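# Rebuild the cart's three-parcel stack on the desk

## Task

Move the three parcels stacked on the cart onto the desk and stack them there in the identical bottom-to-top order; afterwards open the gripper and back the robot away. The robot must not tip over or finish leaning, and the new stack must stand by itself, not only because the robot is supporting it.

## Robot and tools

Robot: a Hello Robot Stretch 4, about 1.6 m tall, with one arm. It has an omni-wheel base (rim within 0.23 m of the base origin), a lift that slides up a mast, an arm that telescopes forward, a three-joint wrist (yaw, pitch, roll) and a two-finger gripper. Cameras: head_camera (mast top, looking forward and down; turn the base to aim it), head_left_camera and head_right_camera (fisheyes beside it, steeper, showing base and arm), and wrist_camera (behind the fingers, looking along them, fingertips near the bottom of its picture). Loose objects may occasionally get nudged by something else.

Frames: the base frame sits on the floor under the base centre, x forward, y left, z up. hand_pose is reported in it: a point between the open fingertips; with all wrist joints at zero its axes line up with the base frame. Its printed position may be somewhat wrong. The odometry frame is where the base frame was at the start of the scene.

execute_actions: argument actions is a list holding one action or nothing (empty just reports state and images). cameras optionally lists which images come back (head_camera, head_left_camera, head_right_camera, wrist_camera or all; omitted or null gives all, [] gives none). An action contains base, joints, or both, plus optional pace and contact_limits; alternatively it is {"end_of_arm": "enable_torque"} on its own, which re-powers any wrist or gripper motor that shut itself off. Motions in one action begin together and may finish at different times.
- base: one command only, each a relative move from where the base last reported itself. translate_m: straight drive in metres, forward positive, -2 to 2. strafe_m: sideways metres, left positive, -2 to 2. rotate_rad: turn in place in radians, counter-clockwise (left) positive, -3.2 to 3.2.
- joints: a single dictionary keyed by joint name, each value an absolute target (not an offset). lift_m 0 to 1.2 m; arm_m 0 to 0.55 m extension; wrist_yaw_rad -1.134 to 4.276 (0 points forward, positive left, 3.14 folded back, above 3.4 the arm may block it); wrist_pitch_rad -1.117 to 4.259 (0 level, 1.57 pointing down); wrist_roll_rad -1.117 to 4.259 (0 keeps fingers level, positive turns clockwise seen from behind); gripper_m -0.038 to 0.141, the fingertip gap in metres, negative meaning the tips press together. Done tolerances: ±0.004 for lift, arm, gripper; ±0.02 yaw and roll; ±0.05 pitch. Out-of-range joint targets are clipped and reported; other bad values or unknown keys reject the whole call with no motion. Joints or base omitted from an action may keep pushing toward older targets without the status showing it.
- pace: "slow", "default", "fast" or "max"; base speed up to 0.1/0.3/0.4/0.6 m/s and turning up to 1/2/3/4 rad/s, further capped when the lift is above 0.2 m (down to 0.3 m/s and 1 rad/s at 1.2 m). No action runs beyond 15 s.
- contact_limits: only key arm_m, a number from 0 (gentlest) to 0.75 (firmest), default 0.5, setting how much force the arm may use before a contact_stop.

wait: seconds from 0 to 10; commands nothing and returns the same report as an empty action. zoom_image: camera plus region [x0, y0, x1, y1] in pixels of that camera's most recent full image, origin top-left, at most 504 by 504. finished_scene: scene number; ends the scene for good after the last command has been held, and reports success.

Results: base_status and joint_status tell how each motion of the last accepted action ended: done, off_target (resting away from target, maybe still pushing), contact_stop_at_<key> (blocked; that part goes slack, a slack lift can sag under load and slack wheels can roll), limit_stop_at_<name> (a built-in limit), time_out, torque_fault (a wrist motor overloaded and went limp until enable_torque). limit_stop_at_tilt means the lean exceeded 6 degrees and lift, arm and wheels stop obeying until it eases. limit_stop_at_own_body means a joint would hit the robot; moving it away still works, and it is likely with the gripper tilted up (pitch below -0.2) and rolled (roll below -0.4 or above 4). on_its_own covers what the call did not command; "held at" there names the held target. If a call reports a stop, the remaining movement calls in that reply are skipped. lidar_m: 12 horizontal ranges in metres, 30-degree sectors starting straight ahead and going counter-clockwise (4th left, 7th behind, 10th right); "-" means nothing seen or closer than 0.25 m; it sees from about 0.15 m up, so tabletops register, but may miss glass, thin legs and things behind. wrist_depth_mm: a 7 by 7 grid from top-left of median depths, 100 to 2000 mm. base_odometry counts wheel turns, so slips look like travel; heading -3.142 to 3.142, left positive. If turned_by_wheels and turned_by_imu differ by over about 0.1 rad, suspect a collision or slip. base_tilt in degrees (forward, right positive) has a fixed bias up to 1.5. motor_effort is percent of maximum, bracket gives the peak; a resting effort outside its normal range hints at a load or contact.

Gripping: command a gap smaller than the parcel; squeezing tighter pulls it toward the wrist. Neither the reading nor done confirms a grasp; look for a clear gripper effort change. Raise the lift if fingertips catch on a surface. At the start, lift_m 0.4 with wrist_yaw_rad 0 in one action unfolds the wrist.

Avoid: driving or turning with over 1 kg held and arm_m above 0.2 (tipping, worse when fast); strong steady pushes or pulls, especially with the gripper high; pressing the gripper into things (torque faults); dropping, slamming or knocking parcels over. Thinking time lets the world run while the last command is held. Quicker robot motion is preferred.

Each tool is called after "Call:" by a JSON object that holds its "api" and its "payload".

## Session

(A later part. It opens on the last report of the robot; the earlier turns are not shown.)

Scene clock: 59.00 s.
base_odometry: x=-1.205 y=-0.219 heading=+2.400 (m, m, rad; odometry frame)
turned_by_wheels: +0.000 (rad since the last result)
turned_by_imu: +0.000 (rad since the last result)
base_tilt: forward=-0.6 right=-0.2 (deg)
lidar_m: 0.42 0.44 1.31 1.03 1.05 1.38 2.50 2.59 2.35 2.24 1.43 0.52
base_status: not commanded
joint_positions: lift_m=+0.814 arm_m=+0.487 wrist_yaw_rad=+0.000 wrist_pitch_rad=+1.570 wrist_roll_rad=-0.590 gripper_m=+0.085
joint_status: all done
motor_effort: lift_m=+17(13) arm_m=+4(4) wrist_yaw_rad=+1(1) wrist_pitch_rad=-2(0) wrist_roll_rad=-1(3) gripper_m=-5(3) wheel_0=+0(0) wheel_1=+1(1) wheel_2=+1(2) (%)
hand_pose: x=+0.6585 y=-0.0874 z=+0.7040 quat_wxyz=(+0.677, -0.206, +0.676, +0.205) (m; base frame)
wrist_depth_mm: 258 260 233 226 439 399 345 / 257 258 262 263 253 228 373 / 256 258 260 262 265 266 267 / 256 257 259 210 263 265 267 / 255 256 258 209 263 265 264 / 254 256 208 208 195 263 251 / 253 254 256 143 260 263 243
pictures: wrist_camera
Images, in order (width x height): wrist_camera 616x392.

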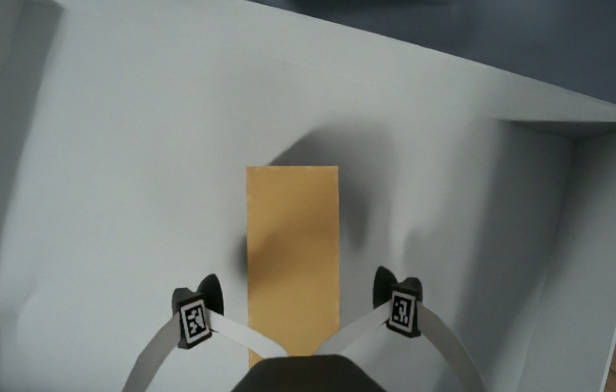

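Call:
{"api": "execute_actions", "payload": {"actions": [{"joints":{"gripper_m":0.0}}], "cameras": []}}

Call:
{"api": "execute_actions", "payload": {"actions": [{"joints":{"lift_m":1.05}}], "cameras": ["wrist_camera"]}}

Call:
{"api": "execute_actions", "payload": {"actions": [{"base":{"translate_m":-0.70},"joints":{"arm_m":0.15},"pace":"fast"}], "cameras": []}}

Call:
{"api": "execute_actions", "payload": {"actions": [{"base":{"rotate_rad":-1.54},"joints":{"wrist_roll_rad":0}}], "cameras": []}}

Call:
{"api": "execute_actions", "payload": {"actions": [{"base":{"translate_m":1.76},"joints":{"arm_m":0.5},"pace":"fast"}], "cameras": ["wrist_camera","head_right_camera"]}}

Scene clock: 61.63 s.
base_odometry: x=-1.205 y=-0.219 heading=+2.400 (m, m, rad; odometry frame)
turned_by_wheels: +0.000 (rad since the last result)
turned_by_imu: +0.000 (rad since the last result)
base_tilt: forward=-0.6 right=-0.1 (deg)
lidar_m: 0.40 0.41 1.31 1.03 1.07 1.38 2.51 2.57 2.37 2.26 1.43 0.50
base_status: not commanded
joint_positions: lift_m=+0.814 arm_m=+0.487 wrist_yaw_rad=+0.000 wrist_pitch_rad=+1.570 wrist_roll_rad=-0.590 gripper_m=+0.001
joint_status: all done
motor_effort: lift_m=+17(17) arm_m=+4(4) wrist_yaw_rad=-1(1) wrist_pitch_rad=-2(1) wrist_roll_rad=-2(2) gripper_m=-27(30) wheel_0=+0(0) wheel_1=+1(1) wheel_2=+1(2) (%)
hand_pose: x=+0.6584 y=-0.0874 z=+0.7040 quat_wxyz=(+0.677, -0.206, +0.676, +0.205) (m; base frame)
wrist_depth_mm: 258 260 234 225 436 399 347 / 257 259 260 262 253 228 373 / 256 258 260 263 263 265 267 / 256 258 259 195 263 265 266 / 255 257 258 195 262 264 264 / 254 256 192 194 183 263 252 / 253 158 256 193 260 262 243
pictures: none
No camera images: the call's "cameras" was empty. Leave "cameras" out to get every camera's image.

Scene clock: 63.70 s.
base_odometry: x=-1.205 y=-0.219 heading=+2.400 (m, m, rad; odometry frame)
turned_by_wheels: +0.000 (rad since the last result)
turned_by_imu: +0.000 (rad since the last result)
base_tilt: forward=-0.5 right=-0.2 (deg)
lidar_m: 0.39 0.41 1.31 1.03 1.07 1.42 2.49 2.59 2.38 2.25 1.44 0.50
base_status: not commanded
joint_positions: lift_m=+1.050 arm_m=+0.487 wrist_yaw_rad=+0.000 wrist_pitch_rad=+1.570 wrist_roll_rad=-0.590 gripper_m=+0.001
joint_status: all done
motor_effort: lift_m=+25(30) arm_m=+5(4) wrist_yaw_rad=-1(0) wrist_pitch_rad=-1(1) wrist_roll_rad=-2(2) gripper_m=-28(28) wheel_0=+0(0) wheel_1=+1(1) wheel_2=+2(1) (%)
hand_pose: x=+0.6584 y=-0.0874 z=+0.9394 quat_wxyz=(+0.677, -0.206, +0.676, +0.205) (m; base frame)
wrist_depth_mm: 1138 1118 798 597 473 399 345 / 1138 492 1042 854 634 496 415 / 1118 488 496 492 715 627 525 / 1118 488 488 195 496 842 723 / 1098 484 488 195 496 1160 1098 / 1098 484 193 194 184 1138 1160 / 1098 158 430 193 492 1138 1138
pictures: wrist_camera
Images, in order (width x height): wrist_camera 616x392.

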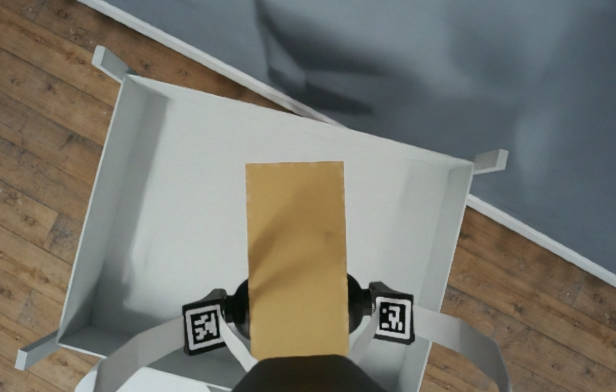

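Scene clock: 67.20 s.
base_odometry: x=-0.689 y=-0.691 heading=+2.400 (m, m, rad; odometry frame)
turned_by_wheels: +0.000 (rad since the last result)
turned_by_imu: +0.000 (rad since the last result)
base_tilt: forward=-0.6 right=-0.2 (deg)
lidar_m: 1.11 1.71 1.06 0.97 1.02 2.18 1.81 1.88 2.34 2.27 2.36 1.75
base_status: done
joint_positions: lift_m=+1.050 arm_m=+0.151 wrist_yaw_rad=+0.000 wrist_pitch_rad=+1.570 wrist_roll_rad=-0.590 gripper_m=+0.001
joint_status: all done
motor_effort: lift_m=+25(25) arm_m=-4(3) wrist_yaw_rad=+1(1) wrist_pitch_rad=-2(0) wrist_roll_rad=-1(2) gripper_m=-27(28) wheel_0=-1(8) wheel_1=+2(5) wheel_2=-2(13) (%)
hand_pose: x=+0.3218 y=-0.0874 z=+0.9394 quat_wxyz=(+0.677, -0.206, +0.676, +0.205) (m; base frame)
wrist_depth_mm: 1118 1160 1138 1160 1160 1182 1160 / 1138 1118 1138 1138 1160 1160 1160 / 1118 1118 1138 1138 1160 1160 1182 / 1118 1118 1138 195 1138 1160 1160 / 1098 1118 917 195 1138 1160 1160 / 1118 1118 193 194 183 1138 1160 / 1118 158 878 193 1138 1138 1138
pictures: none
No camera images: the call's "cameras" was empty. Leave "cameras" out to get every camera's image.

Scene clock: 69.53 s.
base_odometry: x=-0.689 y=-0.691 heading=+0.860 (m, m, rad; odometry frame)
turned_by_wheels: -1.540 (rad since the last result)
turned_by_imu: -1.571 (rad since the last result)
base_tilt: forward=-0.6 right=-0.2 (deg)
lidar_m: 2.25 2.36 1.28 1.13 1.73 1.06 0.99 1.03 2.18 1.81 1.85 2.39
base_status: done
joint_positions: lift_m=+1.050 arm_m=+0.151 wrist_yaw_rad=+0.000 wrist_pitch_rad=+1.570 wrist_roll_rad=+0.000 gripper_m=+0.001
joint_status: all done
motor_effort: lift_m=+24(25) arm_m=-4(4) wrist_yaw_rad=+1(0) wrist_pitch_rad=-1(1) wrist_roll_rad=+0(6) gripper_m=-29(27) wheel_0=+2(5) wheel_1=+0(5) wheel_2=+1(6) (%)
hand_pose: x=+0.3218 y=-0.0874 z=+0.9394 quat_wxyz=(+0.707, +0.000, +0.707, +0.000) (m; base frame)
wrist_depth_mm: 1118 1118 1138 1138 1160 1182 1182 / 1118 1118 1138 1138 1160 1160 1160 / 1098 1118 1138 1138 1138 1160 1160 / 1118 1118 1118 195 1160 1160 1182 / 1118 1118 1118 195 1138 1160 1160 / 1098 1118 193 193 183 1160 1160 / 1098 158 917 193 1138 1160 1160
pictures: none
No camera images: the call's "cameras" was empty. Leave "cameras" out to get every camera's image.

Scene clock: 76.10 s.
base_odometry: x=+0.459 y=+0.643 heading=+0.860 (m, m, rad; odometry frame)
turned_by_wheels: +0.000 (rad since the last result)
turned_by_imu: +0.003 (rad since the last result)
base_tilt: forward=-0.5 right=-0.2 (deg)
lidar_m: 0.51 0.52 0.76 1.65 1.73 1.86 2.80 2.88 1.93 2.05 0.73 0.55
base_status: done
joint_positions: lift_m=+1.050 arm_m=+0.499 wrist_yaw_rad=+0.000 wrist_pitch_rad=+1.570 wrist_roll_rad=+0.000 gripper_m=+0.001
joint_status: all done
motor_effort: lift_m=+24(25) arm_m=+5(4) wrist_yaw_rad=+0(0) wrist_pitch_rad=-1(3) wrist_roll_rad=-1(0) gripper_m=-27(29) wheel_0=-2(7) wheel_1=+0(4) wheel_2=+2(9) (%)
hand_pose: x=+0.6704 y=-0.0874 z=+0.9394 quat_wxyz=(+0.707, +0.000, +0.707, +0.000) (m; base frame)
wrist_depth_mm: 430 430 436 442 445 449 455 / 427 430 436 439 445 449 452 / 424 430 433 436 439 449 452 / 424 366 433 196 439 445 449 / 424 377 430 195 439 445 449 / 421 427 193 193 184 442 449 / 421 158 430 193 1138 445 1160
pictures: head_right_camera, wrist_camera
Images, in order (width x height): head_right_camera 420x672, wrist_camera 616x392.

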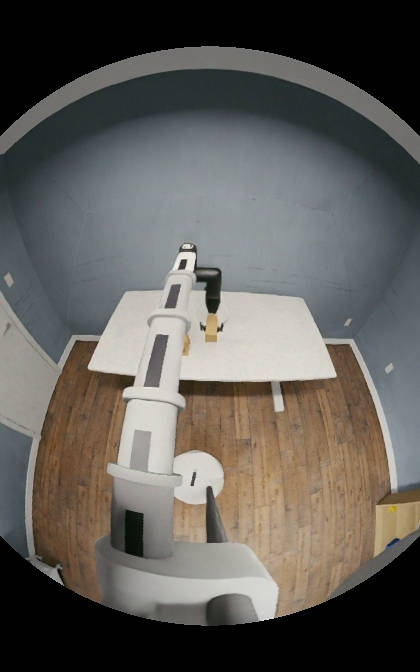

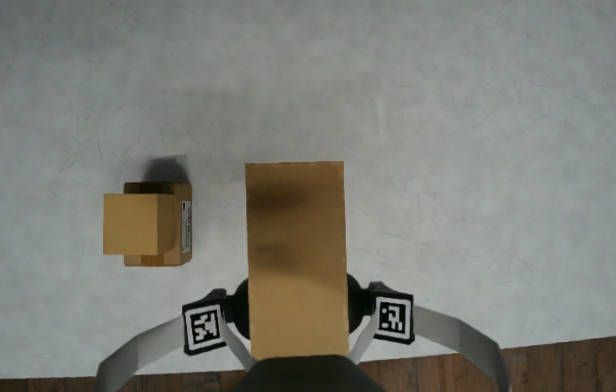

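Call:
{"api": "execute_actions", "payload": {"actions": [{"joints":{"lift_m":0.885,"arm_m":0.53}}], "cameras": []}}

Call:
{"api": "execute_actions", "payload": {"actions": [{"joints":{"lift_m":0.860},"pace":"slow"}], "cameras": []}}

Call:
{"api": "execute_actions", "payload": {"actions": [{"joints":{"gripper_m":0.085}}], "cameras": ["wrist_camera"]}}

Call:
{"api": "execute_actions", "payload": {"actions": [{"joints":{"lift_m":1.0}}], "cameras": ["wrist_camera"]}}

Call:
{"api": "execute_actions", "payload": {"actions": [{"base":{"strafe_m":0.15}}], "cameras": ["wrist_camera"]}}

Scene clock: 78.57 s.
base_odometry: x=+0.459 y=+0.643 heading=+0.860 (m, m, rad; odometry frame)
turned_by_wheels: +0.000 (rad since the last result)
turned_by_imu: +0.000 (rad since the last result)
base_tilt: forward=-0.5 right=-0.2 (deg)
lidar_m: 0.51 0.55 0.77 1.66 1.76 1.85 2.79 2.88 1.94 2.07 0.74 0.54
base_status: not commanded
joint_positions: lift_m=+0.885 arm_m=+0.529 wrist_yaw_rad=+0.000 wrist_pitch_rad=+1.570 wrist_roll_rad=+0.000 gripper_m=+0.001
joint_status: all done
motor_effort: lift_m=+18(26) arm_m=+5(2) wrist_yaw_rad=-1(0) wrist_pitch_rad=-2(3) wrist_roll_rad=+0(0) gripper_m=-27(27) wheel_0=-2(2) wheel_1=+0(0) wheel_2=+2(1) (%)
hand_pose: x=+0.7004 y=-0.0874 z=+0.7750 quat_wxyz=(+0.707, +0.000, +0.707, +0.000) (m; base frame)
wrist_depth_mm: 268 271 274 277 279 282 283 / 267 270 272 276 278 281 283 / 268 270 272 274 277 281 282 / 265 268 271 195 277 279 282 / 198 264 271 195 276 278 281 / 179 260 192 193 183 278 279 / 217 158 268 193 273 276 279
pictures: none
No camera images: the call's "cameras" was empty. Leave "cameras" out to get every camera's image.

Scene clock: 79.57 s.
base_odometry: x=+0.459 y=+0.643 heading=+0.860 (m, m, rad; odometry frame)
turned_by_wheels: +0.000 (rad since the last result)
turned_by_imu: +0.000 (rad since the last result)
base_tilt: forward=-0.6 right=-0.2 (deg)
lidar_m: 0.52 0.54 0.75 1.65 1.73 1.86 2.81 2.86 1.94 2.06 0.73 0.55
base_status: not commanded
joint_positions: lift_m=+0.860 arm_m=+0.529 wrist_yaw_rad=+0.000 wrist_pitch_rad=+1.570 wrist_roll_rad=+0.000 gripper_m=+0.001
joint_status: all done
motor_effort: lift_m=+18(20) arm_m=+5(4) wrist_yaw_rad=-1(1) wrist_pitch_rad=-2(2) wrist_roll_rad=-1(0) gripper_m=-27(28) wheel_0=-2(2) wheel_1=+0(0) wheel_2=+1(1) (%)
hand_pose: x=+0.7004 y=-0.0874 z=+0.7500 quat_wxyz=(+0.707, +0.000, +0.707, +0.000) (m; base frame)
wrist_depth_mm: 244 247 249 252 254 256 258 / 244 246 249 251 253 256 257 / 243 245 248 250 252 255 257 / 242 245 247 195 252 254 256 / 193 243 245 195 251 254 255 / 178 242 193 193 183 252 255 / 192 158 244 193 250 251 253
pictures: none
No camera images: the call's "cameras" was empty. Leave "cameras" out to get every camera's image.

Scene clock: 81.20 s.
base_odometry: x=+0.459 y=+0.643 heading=+0.860 (m, m, rad; odometry frame)
turned_by_wheels: +0.000 (rad since the last result)
turned_by_imu: +0.000 (rad since the last result)
base_tilt: forward=-0.6 right=-0.2 (deg)
lidar_m: 0.51 0.52 0.79 1.65 1.77 1.86 2.79 2.87 1.90 2.05 0.68 0.54
base_status: not commanded
joint_positions: lift_m=+0.860 arm_m=+0.529 wrist_yaw_rad=+0.000 wrist_pitch_rad=+1.570 wrist_roll_rad=+0.000 gripper_m=+0.085
joint_status: all done
motor_effort: lift_m=+17(17) arm_m=+4(4) wrist_yaw_rad=+0(1) wrist_pitch_rad=-2(11) wrist_roll_rad=-2(1) gripper_m=-3(28) wheel_0=-2(2) wheel_1=+0(0) wheel_2=+1(1) (%)
hand_pose: x=+0.7003 y=-0.0874 z=+0.7500 quat_wxyz=(+0.707, +0.000, +0.707, +0.000) (m; base frame)
wrist_depth_mm: 244 247 250 252 254 256 259 / 244 246 249 250 253 255 257 / 243 245 248 250 253 255 257 / 242 245 246 198 252 254 256 / 193 244 246 197 251 254 256 / 178 244 196 197 195 253 255 / 193 233 244 143 251 252 254
pictures: wrist_camera
Images, in order (width x height): wrist_camera 616x392.

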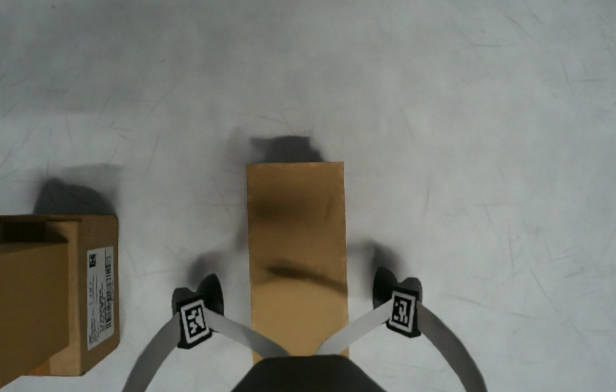

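Scene clock: 82.83 s.
base_odometry: x=+0.459 y=+0.643 heading=+0.860 (m, m, rad; odometry frame)
turned_by_wheels: +0.000 (rad since the last result)
turned_by_imu: +0.000 (rad since the last result)
base_tilt: forward=-0.6 right=-0.2 (deg)
lidar_m: 0.50 0.54 0.74 1.65 1.73 1.89 2.80 2.87 1.91 2.06 0.73 0.54
base_status: not commanded
joint_positions: lift_m=+1.000 arm_m=+0.529 wrist_yaw_rad=+0.000 wrist_pitch_rad=+1.570 wrist_roll_rad=+0.000 gripper_m=+0.085
joint_status: all done
motor_effort: lift_m=+25(26) arm_m=+4(4) wrist_yaw_rad=+2(1) wrist_pitch_rad=-3(2) wrist_roll_rad=+0(1) gripper_m=-3(2) wheel_0=-1(1) wheel_1=+0(0) wheel_2=+1(1) (%)
hand_pose: x=+0.7003 y=-0.0874 z=+0.8894 quat_wxyz=(+0.707, +0.000, +0.707, +0.000) (m; base frame)
wrist_depth_mm: 379 384 387 392 394 399 402 / 379 382 384 392 394 397 402 / 377 379 387 389 392 397 399 / 377 379 384 336 389 397 397 / 375 293 384 336 389 394 399 / 375 334 211 334 195 392 397 / 375 375 379 143 387 394 397
pictures: wrist_camera
Images, in order (width x height): wrist_camera 616x392.

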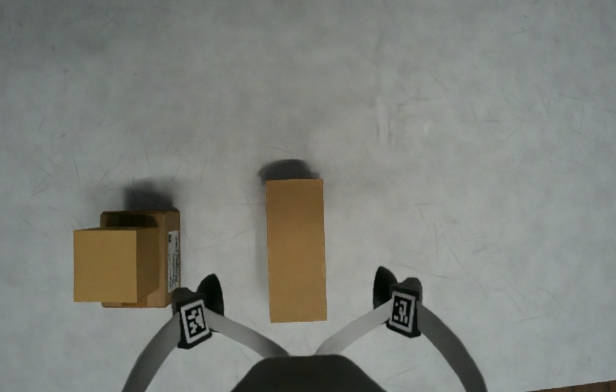

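Scene clock: 84.57 s.
base_odometry: x=+0.346 y=+0.741 heading=+0.860 (m, m, rad; odometry frame)
turned_by_wheels: +0.000 (rad since the last result)
turned_by_imu: +0.000 (rad since the last result)
base_tilt: forward=-0.5 right=-0.2 (deg)
lidar_m: 0.51 0.53 1.56 1.50 1.58 1.76 2.81 2.85 2.06 2.20 0.76 0.54
base_status: done
joint_positions: lift_m=+1.000 arm_m=+0.529 wrist_yaw_rad=+0.000 wrist_pitch_rad=+1.570 wrist_roll_rad=+0.000 gripper_m=+0.085
joint_status: not commanded
motor_effort: lift_m=+25(25) arm_m=+4(5) wrist_yaw_rad=+2(2) wrist_pitch_rad=-2(3) wrist_roll_rad=-1(0) gripper_m=-3(3) wheel_0=+0(7) wheel_1=+0(11) wheel_2=+2(5) (%)
hand_pose: x=+0.7003 y=-0.0874 z=+0.8894 quat_wxyz=(+0.707, +0.000, +0.707, +0.000) (m; base frame)
wrist_depth_mm: 379 384 387 392 397 399 402 / 379 382 387 389 392 399 399 / 377 382 384 387 392 397 399 / 375 379 384 387 389 394 399 / 375 379 382 287 389 394 397 / 375 377 211 384 195 392 397 / 373 377 379 143 387 392 397
pictures: wrist_camera
Images, in order (width x height): wrist_camera 616x392.

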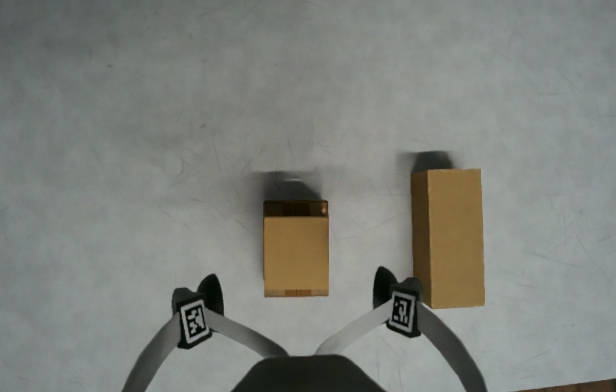

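Call:
{"api": "execute_actions", "payload": {"actions": [{"joints":{"lift_m":0.866,"arm_m":0.531}}], "cameras": ["wrist_camera"]}}

Call:
{"api": "execute_actions", "payload": {"actions": [{"joints":{"gripper_m":0.0}}], "cameras": []}}

Call:
{"api": "execute_actions", "payload": {"actions": [{"joints":{"lift_m":0.945}}], "cameras": []}}

Call:
{"api": "execute_actions", "payload": {"actions": [{"base":{"strafe_m":-0.15},"pace":"slow"}], "cameras": ["wrist_camera","head_right_camera"]}}

Call:
{"api": "zoom_image", "payload": {"camera": "head_right_camera", "region": [170,270,270,370]}}

Scene clock: 87.00 s.
base_odometry: x=+0.346 y=+0.741 heading=+0.860 (m, m, rad; odometry frame)
turned_by_wheels: +0.000 (rad since the last result)
turned_by_imu: +0.000 (rad since the last result)
base_tilt: forward=-0.6 right=-0.2 (deg)
lidar_m: 0.50 0.52 1.58 1.48 1.57 1.79 2.79 2.86 2.07 2.18 0.76 0.55
base_status: not commanded
joint_positions: lift_m=+0.866 arm_m=+0.530 wrist_yaw_rad=+0.000 wrist_pitch_rad=+1.570 wrist_roll_rad=+0.000 gripper_m=+0.085
joint_status: all done
motor_effort: lift_m=+15(23) arm_m=+4(5) wrist_yaw_rad=+1(3) wrist_pitch_rad=-2(2) wrist_roll_rad=+0(0) gripper_m=-3(6) wheel_0=+0(0) wheel_1=+0(1) wheel_2=+2(1) (%)
hand_pose: x=+0.7013 y=-0.0874 z=+0.7562 quat_wxyz=(+0.707, +0.000, +0.707, +0.000) (m; base frame)
wrist_depth_mm: 252 253 256 258 262 264 266 / 251 253 256 258 260 263 265 / 250 253 256 258 259 262 264 / 249 251 254 256 259 239 211 / 248 251 252 157 258 241 210 / 248 249 187 156 198 243 209 / 247 249 251 145 257 213 208
pictures: wrist_camera
Images, in order (width x height): wrist_camera 616x392.

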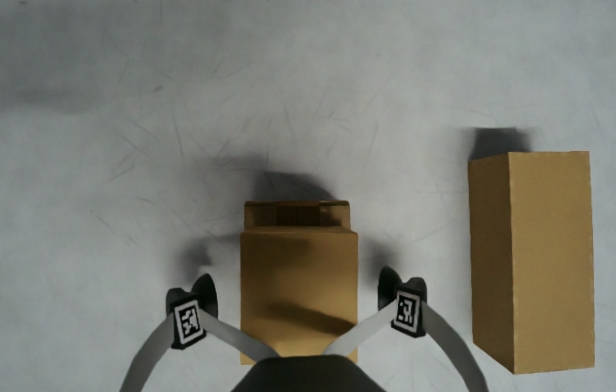

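Scene clock: 88.63 s.
base_odometry: x=+0.346 y=+0.741 heading=+0.860 (m, m, rad; odometry frame)
turned_by_wheels: +0.000 (rad since the last result)
turned_by_imu: +0.000 (rad since the last result)
base_tilt: forward=-0.5 right=-0.2 (deg)
lidar_m: 0.51 0.55 1.56 1.48 1.59 1.78 2.80 2.85 2.04 2.21 0.71 0.56
base_status: not commanded
joint_positions: lift_m=+0.866 arm_m=+0.530 wrist_yaw_rad=+0.000 wrist_pitch_rad=+1.570 wrist_roll_rad=+0.000 gripper_m=+0.001
joint_status: all done
motor_effort: lift_m=+17(18) arm_m=+4(4) wrist_yaw_rad=+0(0) wrist_pitch_rad=-2(2) wrist_roll_rad=-1(0) gripper_m=-29(31) wheel_0=+0(0) wheel_1=+0(0) wheel_2=+2(1) (%)
hand_pose: x=+0.7013 y=-0.0874 z=+0.7560 quat_wxyz=(+0.707, +0.000, +0.707, +0.000) (m; base frame)
wrist_depth_mm: 250 252 255 257 259 263 265 / 250 252 254 256 258 262 264 / 249 251 253 256 258 259 263 / 248 250 252 254 257 239 208 / 247 250 251 141 257 241 208 / 247 249 178 140 178 227 208 / 246 155 249 139 256 183 207
pictures: none
No camera images: the call's "cameras" was empty. Leave "cameras" out to get every camera's image.

Scene clock: 89.93 s.
base_odometry: x=+0.346 y=+0.741 heading=+0.860 (m, m, rad; odometry frame)
turned_by_wheels: +0.000 (rad since the last result)
turned_by_imu: +0.000 (rad since the last result)
base_tilt: forward=-0.6 right=-0.2 (deg)
lidar_m: 0.51 0.55 1.58 1.50 1.59 1.75 2.79 2.88 2.06 2.20 0.77 0.54
base_status: not commanded
joint_positions: lift_m=+0.945 arm_m=+0.530 wrist_yaw_rad=+0.000 wrist_pitch_rad=+1.570 wrist_roll_rad=+0.000 gripper_m=+0.001
joint_status: all done
motor_effort: lift_m=+25(28) arm_m=+4(4) wrist_yaw_rad=+0(2) wrist_pitch_rad=-1(2) wrist_roll_rad=+0(1) gripper_m=-29(30) wheel_0=+0(0) wheel_1=+1(0) wheel_2=+2(1) (%)
hand_pose: x=+0.7013 y=-0.0874 z=+0.8344 quat_wxyz=(+0.707, +0.000, +0.707, +0.000) (m; base frame)
wrist_depth_mm: 325 329 332 336 338 342 345 / 324 327 330 334 338 342 343 / 325 327 330 334 338 340 343 / 324 327 329 332 336 287 342 / 322 325 327 141 334 287 340 / 322 324 178 140 179 286 340 / 322 155 325 139 334 247 338
pictures: none
No camera images: the call's "cameras" was empty. Leave "cameras" out to get every camera's image.

Scene clock: 92.57 s.
base_odometry: x=+0.459 y=+0.643 heading=+0.860 (m, m, rad; odometry frame)
turned_by_wheels: +0.000 (rad since the last result)
turned_by_imu: +0.001 (rad since the last result)
base_tilt: forward=-0.6 right=-0.2 (deg)
lidar_m: 0.52 0.53 0.79 1.64 1.75 1.84 2.80 2.88 1.92 2.05 0.72 0.52
base_status: done
joint_positions: lift_m=+0.945 arm_m=+0.530 wrist_yaw_rad=+0.000 wrist_pitch_rad=+1.570 wrist_roll_rad=+0.000 gripper_m=+0.001
joint_status: not commanded
motor_effort: lift_m=+25(26) arm_m=+4(4) wrist_yaw_rad=+2(2) wrist_pitch_rad=-2(2) wrist_roll_rad=+0(0) gripper_m=-30(31) wheel_0=-1(11) wheel_1=-1(7) wheel_2=+1(2) (%)
hand_pose: x=+0.7013 y=-0.0874 z=+0.8344 quat_wxyz=(+0.707, +0.000, +0.707, +0.000) (m; base frame)
wrist_depth_mm: 325 329 332 336 340 342 345 / 324 327 332 334 338 340 343 / 324 327 330 332 338 340 343 / 324 325 329 281 336 338 343 / 324 325 327 141 334 340 340 / 322 325 178 140 179 336 340 / 320 155 325 139 332 248 340
pictures: head_right_camera, wrist_camera
Images, in order (width x height): head_right_camera 420x672, wrist_camera 616x392.

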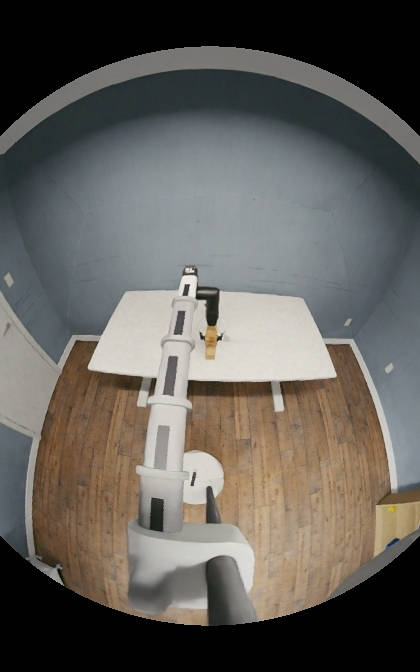

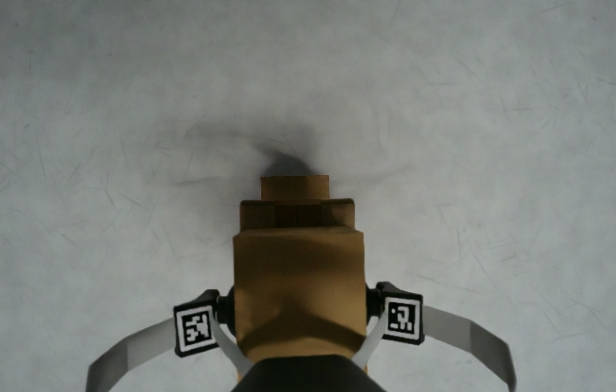

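Region (170, 270, 270, 370) of head_right_camera's 420x672 image, scaled by 5.040, with more detail than that image has.

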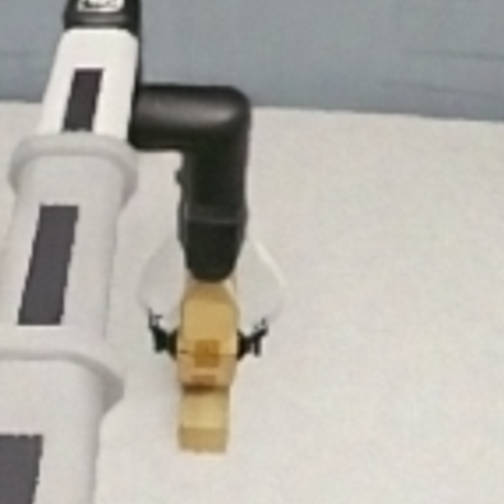

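Call:
{"api": "execute_actions", "payload": {"actions": [{"joints":{"lift_m":0.912},"pace":"slow"}], "cameras": ["wrist_camera"]}}

Scene clock: 94.17 s.
base_odometry: x=+0.459 y=+0.643 heading=+0.860 (m, m, rad; odometry frame)
turned_by_wheels: +0.000 (rad since the last result)
turned_by_imu: +0.000 (rad since the last result)
base_tilt: forward=-0.6 right=-0.2 (deg)
lidar_m: 0.50 0.55 0.73 1.65 1.74 1.85 2.80 2.88 1.94 2.05 0.75 0.55
base_status: not commanded
joint_positions: lift_m=+0.912 arm_m=+0.530 wrist_yaw_rad=+0.000 wrist_pitch_rad=+1.570 wrist_roll_rad=+0.000 gripper_m=+0.001
joint_status: all done
motor_effort: lift_m=+18(22) arm_m=+4(4) wrist_yaw_rad=+1(0) wrist_pitch_rad=-2(2) wrist_roll_rad=+0(1) gripper_m=-30(33) wheel_0=-1(1) wheel_1=+0(0) wheel_2=+1(1) (%)
hand_pose: x=+0.7013 y=-0.0874 z=+0.8020 quat_wxyz=(+0.707, +0.000, +0.707, +0.000) (m; base frame)
wrist_depth_mm: 296 297 300 303 306 309 310 / 294 297 300 301 304 307 312 / 293 297 298 300 303 307 310 / 291 296 297 249 303 306 309 / 291 294 296 141 301 306 309 / 290 293 178 140 179 306 307 / 290 154 294 139 301 231 307
pictures: wrist_camera
Images, in order (width x height): wrist_camera 616x392.

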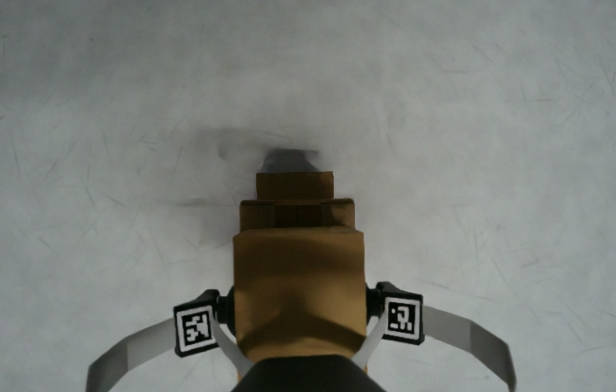

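Call:
{"api": "execute_actions", "payload": {"actions": [{"joints":{"gripper_m":0.085}}], "cameras": ["wrist_camera"]}}

Call:
{"api": "execute_actions", "payload": {"actions": [{"joints":{"lift_m":1.06}}], "cameras": ["wrist_camera","head_right_camera"]}}

Call:
{"api": "zoom_image", "payload": {"camera": "head_right_camera", "region": [170,270,270,370]}}

Scene clock: 96.17 s.
base_odometry: x=+0.459 y=+0.643 heading=+0.860 (m, m, rad; odometry frame)
turned_by_wheels: +0.000 (rad since the last result)
turned_by_imu: +0.000 (rad since the last result)
base_tilt: forward=-0.6 right=-0.2 (deg)
lidar_m: 0.51 0.55 0.78 1.63 1.75 1.87 2.79 2.86 1.92 2.06 0.76 0.54
base_status: not commanded
joint_positions: lift_m=+0.912 arm_m=+0.530 wrist_yaw_rad=+0.000 wrist_pitch_rad=+1.570 wrist_roll_rad=+0.000 gripper_m=+0.085
joint_status: all done
motor_effort: lift_m=+17(18) arm_m=+4(4) wrist_yaw_rad=+1(0) wrist_pitch_rad=-3(7) wrist_roll_rad=+0(2) gripper_m=-2(30) wheel_0=-1(0) wheel_1=+0(1) wheel_2=+1(1) (%)
hand_pose: x=+0.7013 y=-0.0874 z=+0.8020 quat_wxyz=(+0.707, +0.000, +0.707, +0.000) (m; base frame)
wrist_depth_mm: 297 300 303 306 309 312 315 / 296 298 301 306 307 310 314 / 296 298 300 303 306 309 312 / 294 296 298 250 306 307 310 / 293 296 298 151 306 309 310 / 293 294 189 151 190 306 309 / 291 293 296 140 303 306 309
pictures: wrist_camera
Images, in order (width x height): wrist_camera 616x392.

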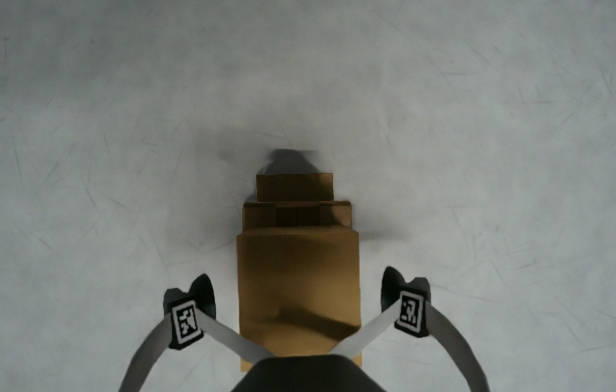

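Scene clock: 97.87 s.
base_odometry: x=+0.459 y=+0.643 heading=+0.860 (m, m, rad; odometry frame)
turned_by_wheels: +0.000 (rad since the last result)
turned_by_imu: +0.000 (rad since the last result)
base_tilt: forward=-0.6 right=-0.2 (deg)
lidar_m: 0.49 0.54 0.77 1.61 1.73 1.88 2.79 2.88 1.94 2.06 0.78 0.54
base_status: not commanded
joint_positions: lift_m=+1.060 arm_m=+0.530 wrist_yaw_rad=+0.000 wrist_pitch_rad=+1.570 wrist_roll_rad=+0.000 gripper_m=+0.085
joint_status: all done
motor_effort: lift_m=+25(26) arm_m=+4(4) wrist_yaw_rad=+0(0) wrist_pitch_rad=-1(0) wrist_roll_rad=+0(0) gripper_m=-3(3) wheel_0=-1(1) wheel_1=+0(0) wheel_2=+1(1) (%)
hand_pose: x=+0.7014 y=-0.0874 z=+0.9494 quat_wxyz=(+0.707, +0.000, +0.707, +0.000) (m; base frame)
wrist_depth_mm: 439 439 449 452 455 462 462 / 436 439 442 449 452 462 462 / 436 442 442 445 452 459 462 / 433 439 442 445 449 459 459 / 433 436 442 296 445 455 459 / 433 436 210 442 195 452 459 / 430 433 439 143 445 452 455
pictures: head_right_camera, wrist_camera
Images, in order (width x height): head_right_camera 420x672, wrist_camera 616x392.

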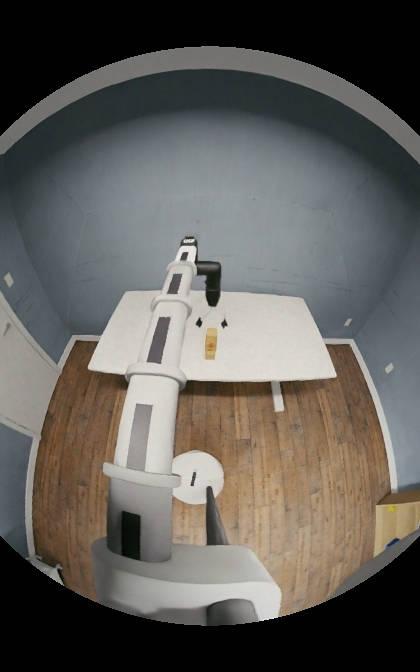

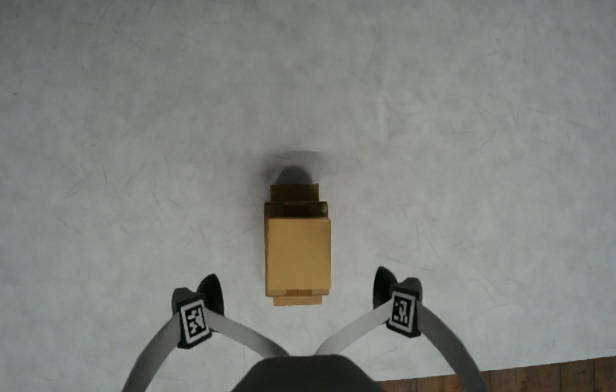

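Region (170, 270, 270, 370) of head_right_camera's 420x672 image, scaled by 5.040, with more detail than that image has.

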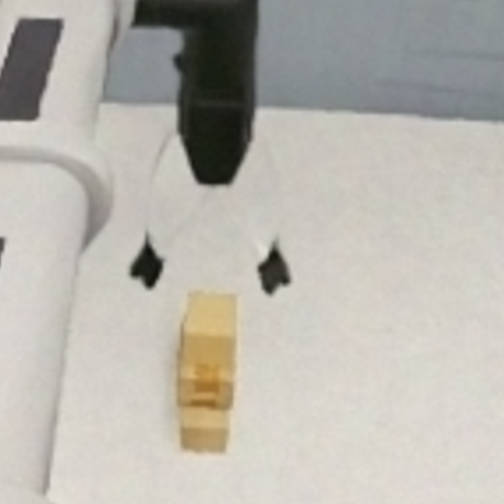

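Call:
{"api": "execute_actions", "payload": {"actions": [{"base":{"translate_m":-0.4},"joints":{"arm_m":0.05},"pace":"fast"}], "cameras": ["head_camera"]}}

Call:
{"api": "finished_scene", "payload": {"scene": 2}}

Scene clock: 101.10 s.
base_odometry: x=+0.198 y=+0.340 heading=+0.860 (m, m, rad; odometry frame)
turned_by_wheels: +0.000 (rad since the last result)
turned_by_imu: +0.000 (rad since the last result)
base_tilt: forward=-0.6 right=-0.2 (deg)
lidar_m: 0.92 0.97 1.74 1.65 1.58 1.69 2.35 2.47 1.84 1.82 2.16 0.94
base_status: done
joint_positions: lift_m=+1.060 arm_m=+0.051 wrist_yaw_rad=+0.000 wrist_pitch_rad=+1.570 wrist_roll_rad=+0.000 gripper_m=+0.085
joint_status: all done
motor_effort: lift_m=+24(25) arm_m=-4(6) wrist_yaw_rad=+2(1) wrist_pitch_rad=-2(3) wrist_roll_rad=-1(1) gripper_m=-3(3) wheel_0=+0(10) wheel_1=+1(7) wheel_2=-1(4) (%)
hand_pose: x=+0.2218 y=-0.0874 z=+0.9495 quat_wxyz=(+0.707, +0.000, +0.707, +0.000) (m; base frame)
wrist_depth_mm: 1138 1138 1138 1160 1160 1182 1205 / 1138 1138 1138 1160 1160 1182 1205 / 1118 1138 1138 1138 1160 1160 1182 / 1118 1118 1138 1138 1160 1182 1182 / 1118 1138 1138 976 1160 1182 1182 / 1118 1138 211 931 195 1160 1182 / 1118 1118 946 143 1138 1160 1182
pictures: head_camera
Images, in order (width x height): head_camera 420x560.

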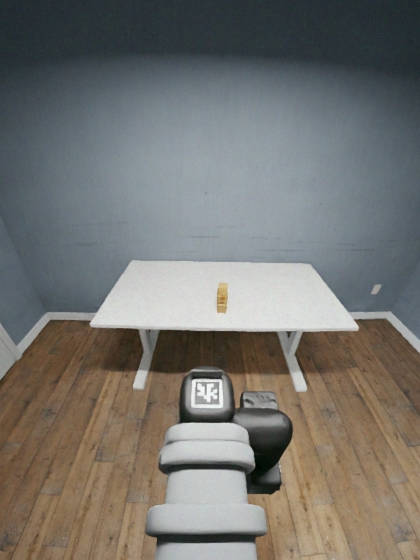

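The scene is finished: the task was done.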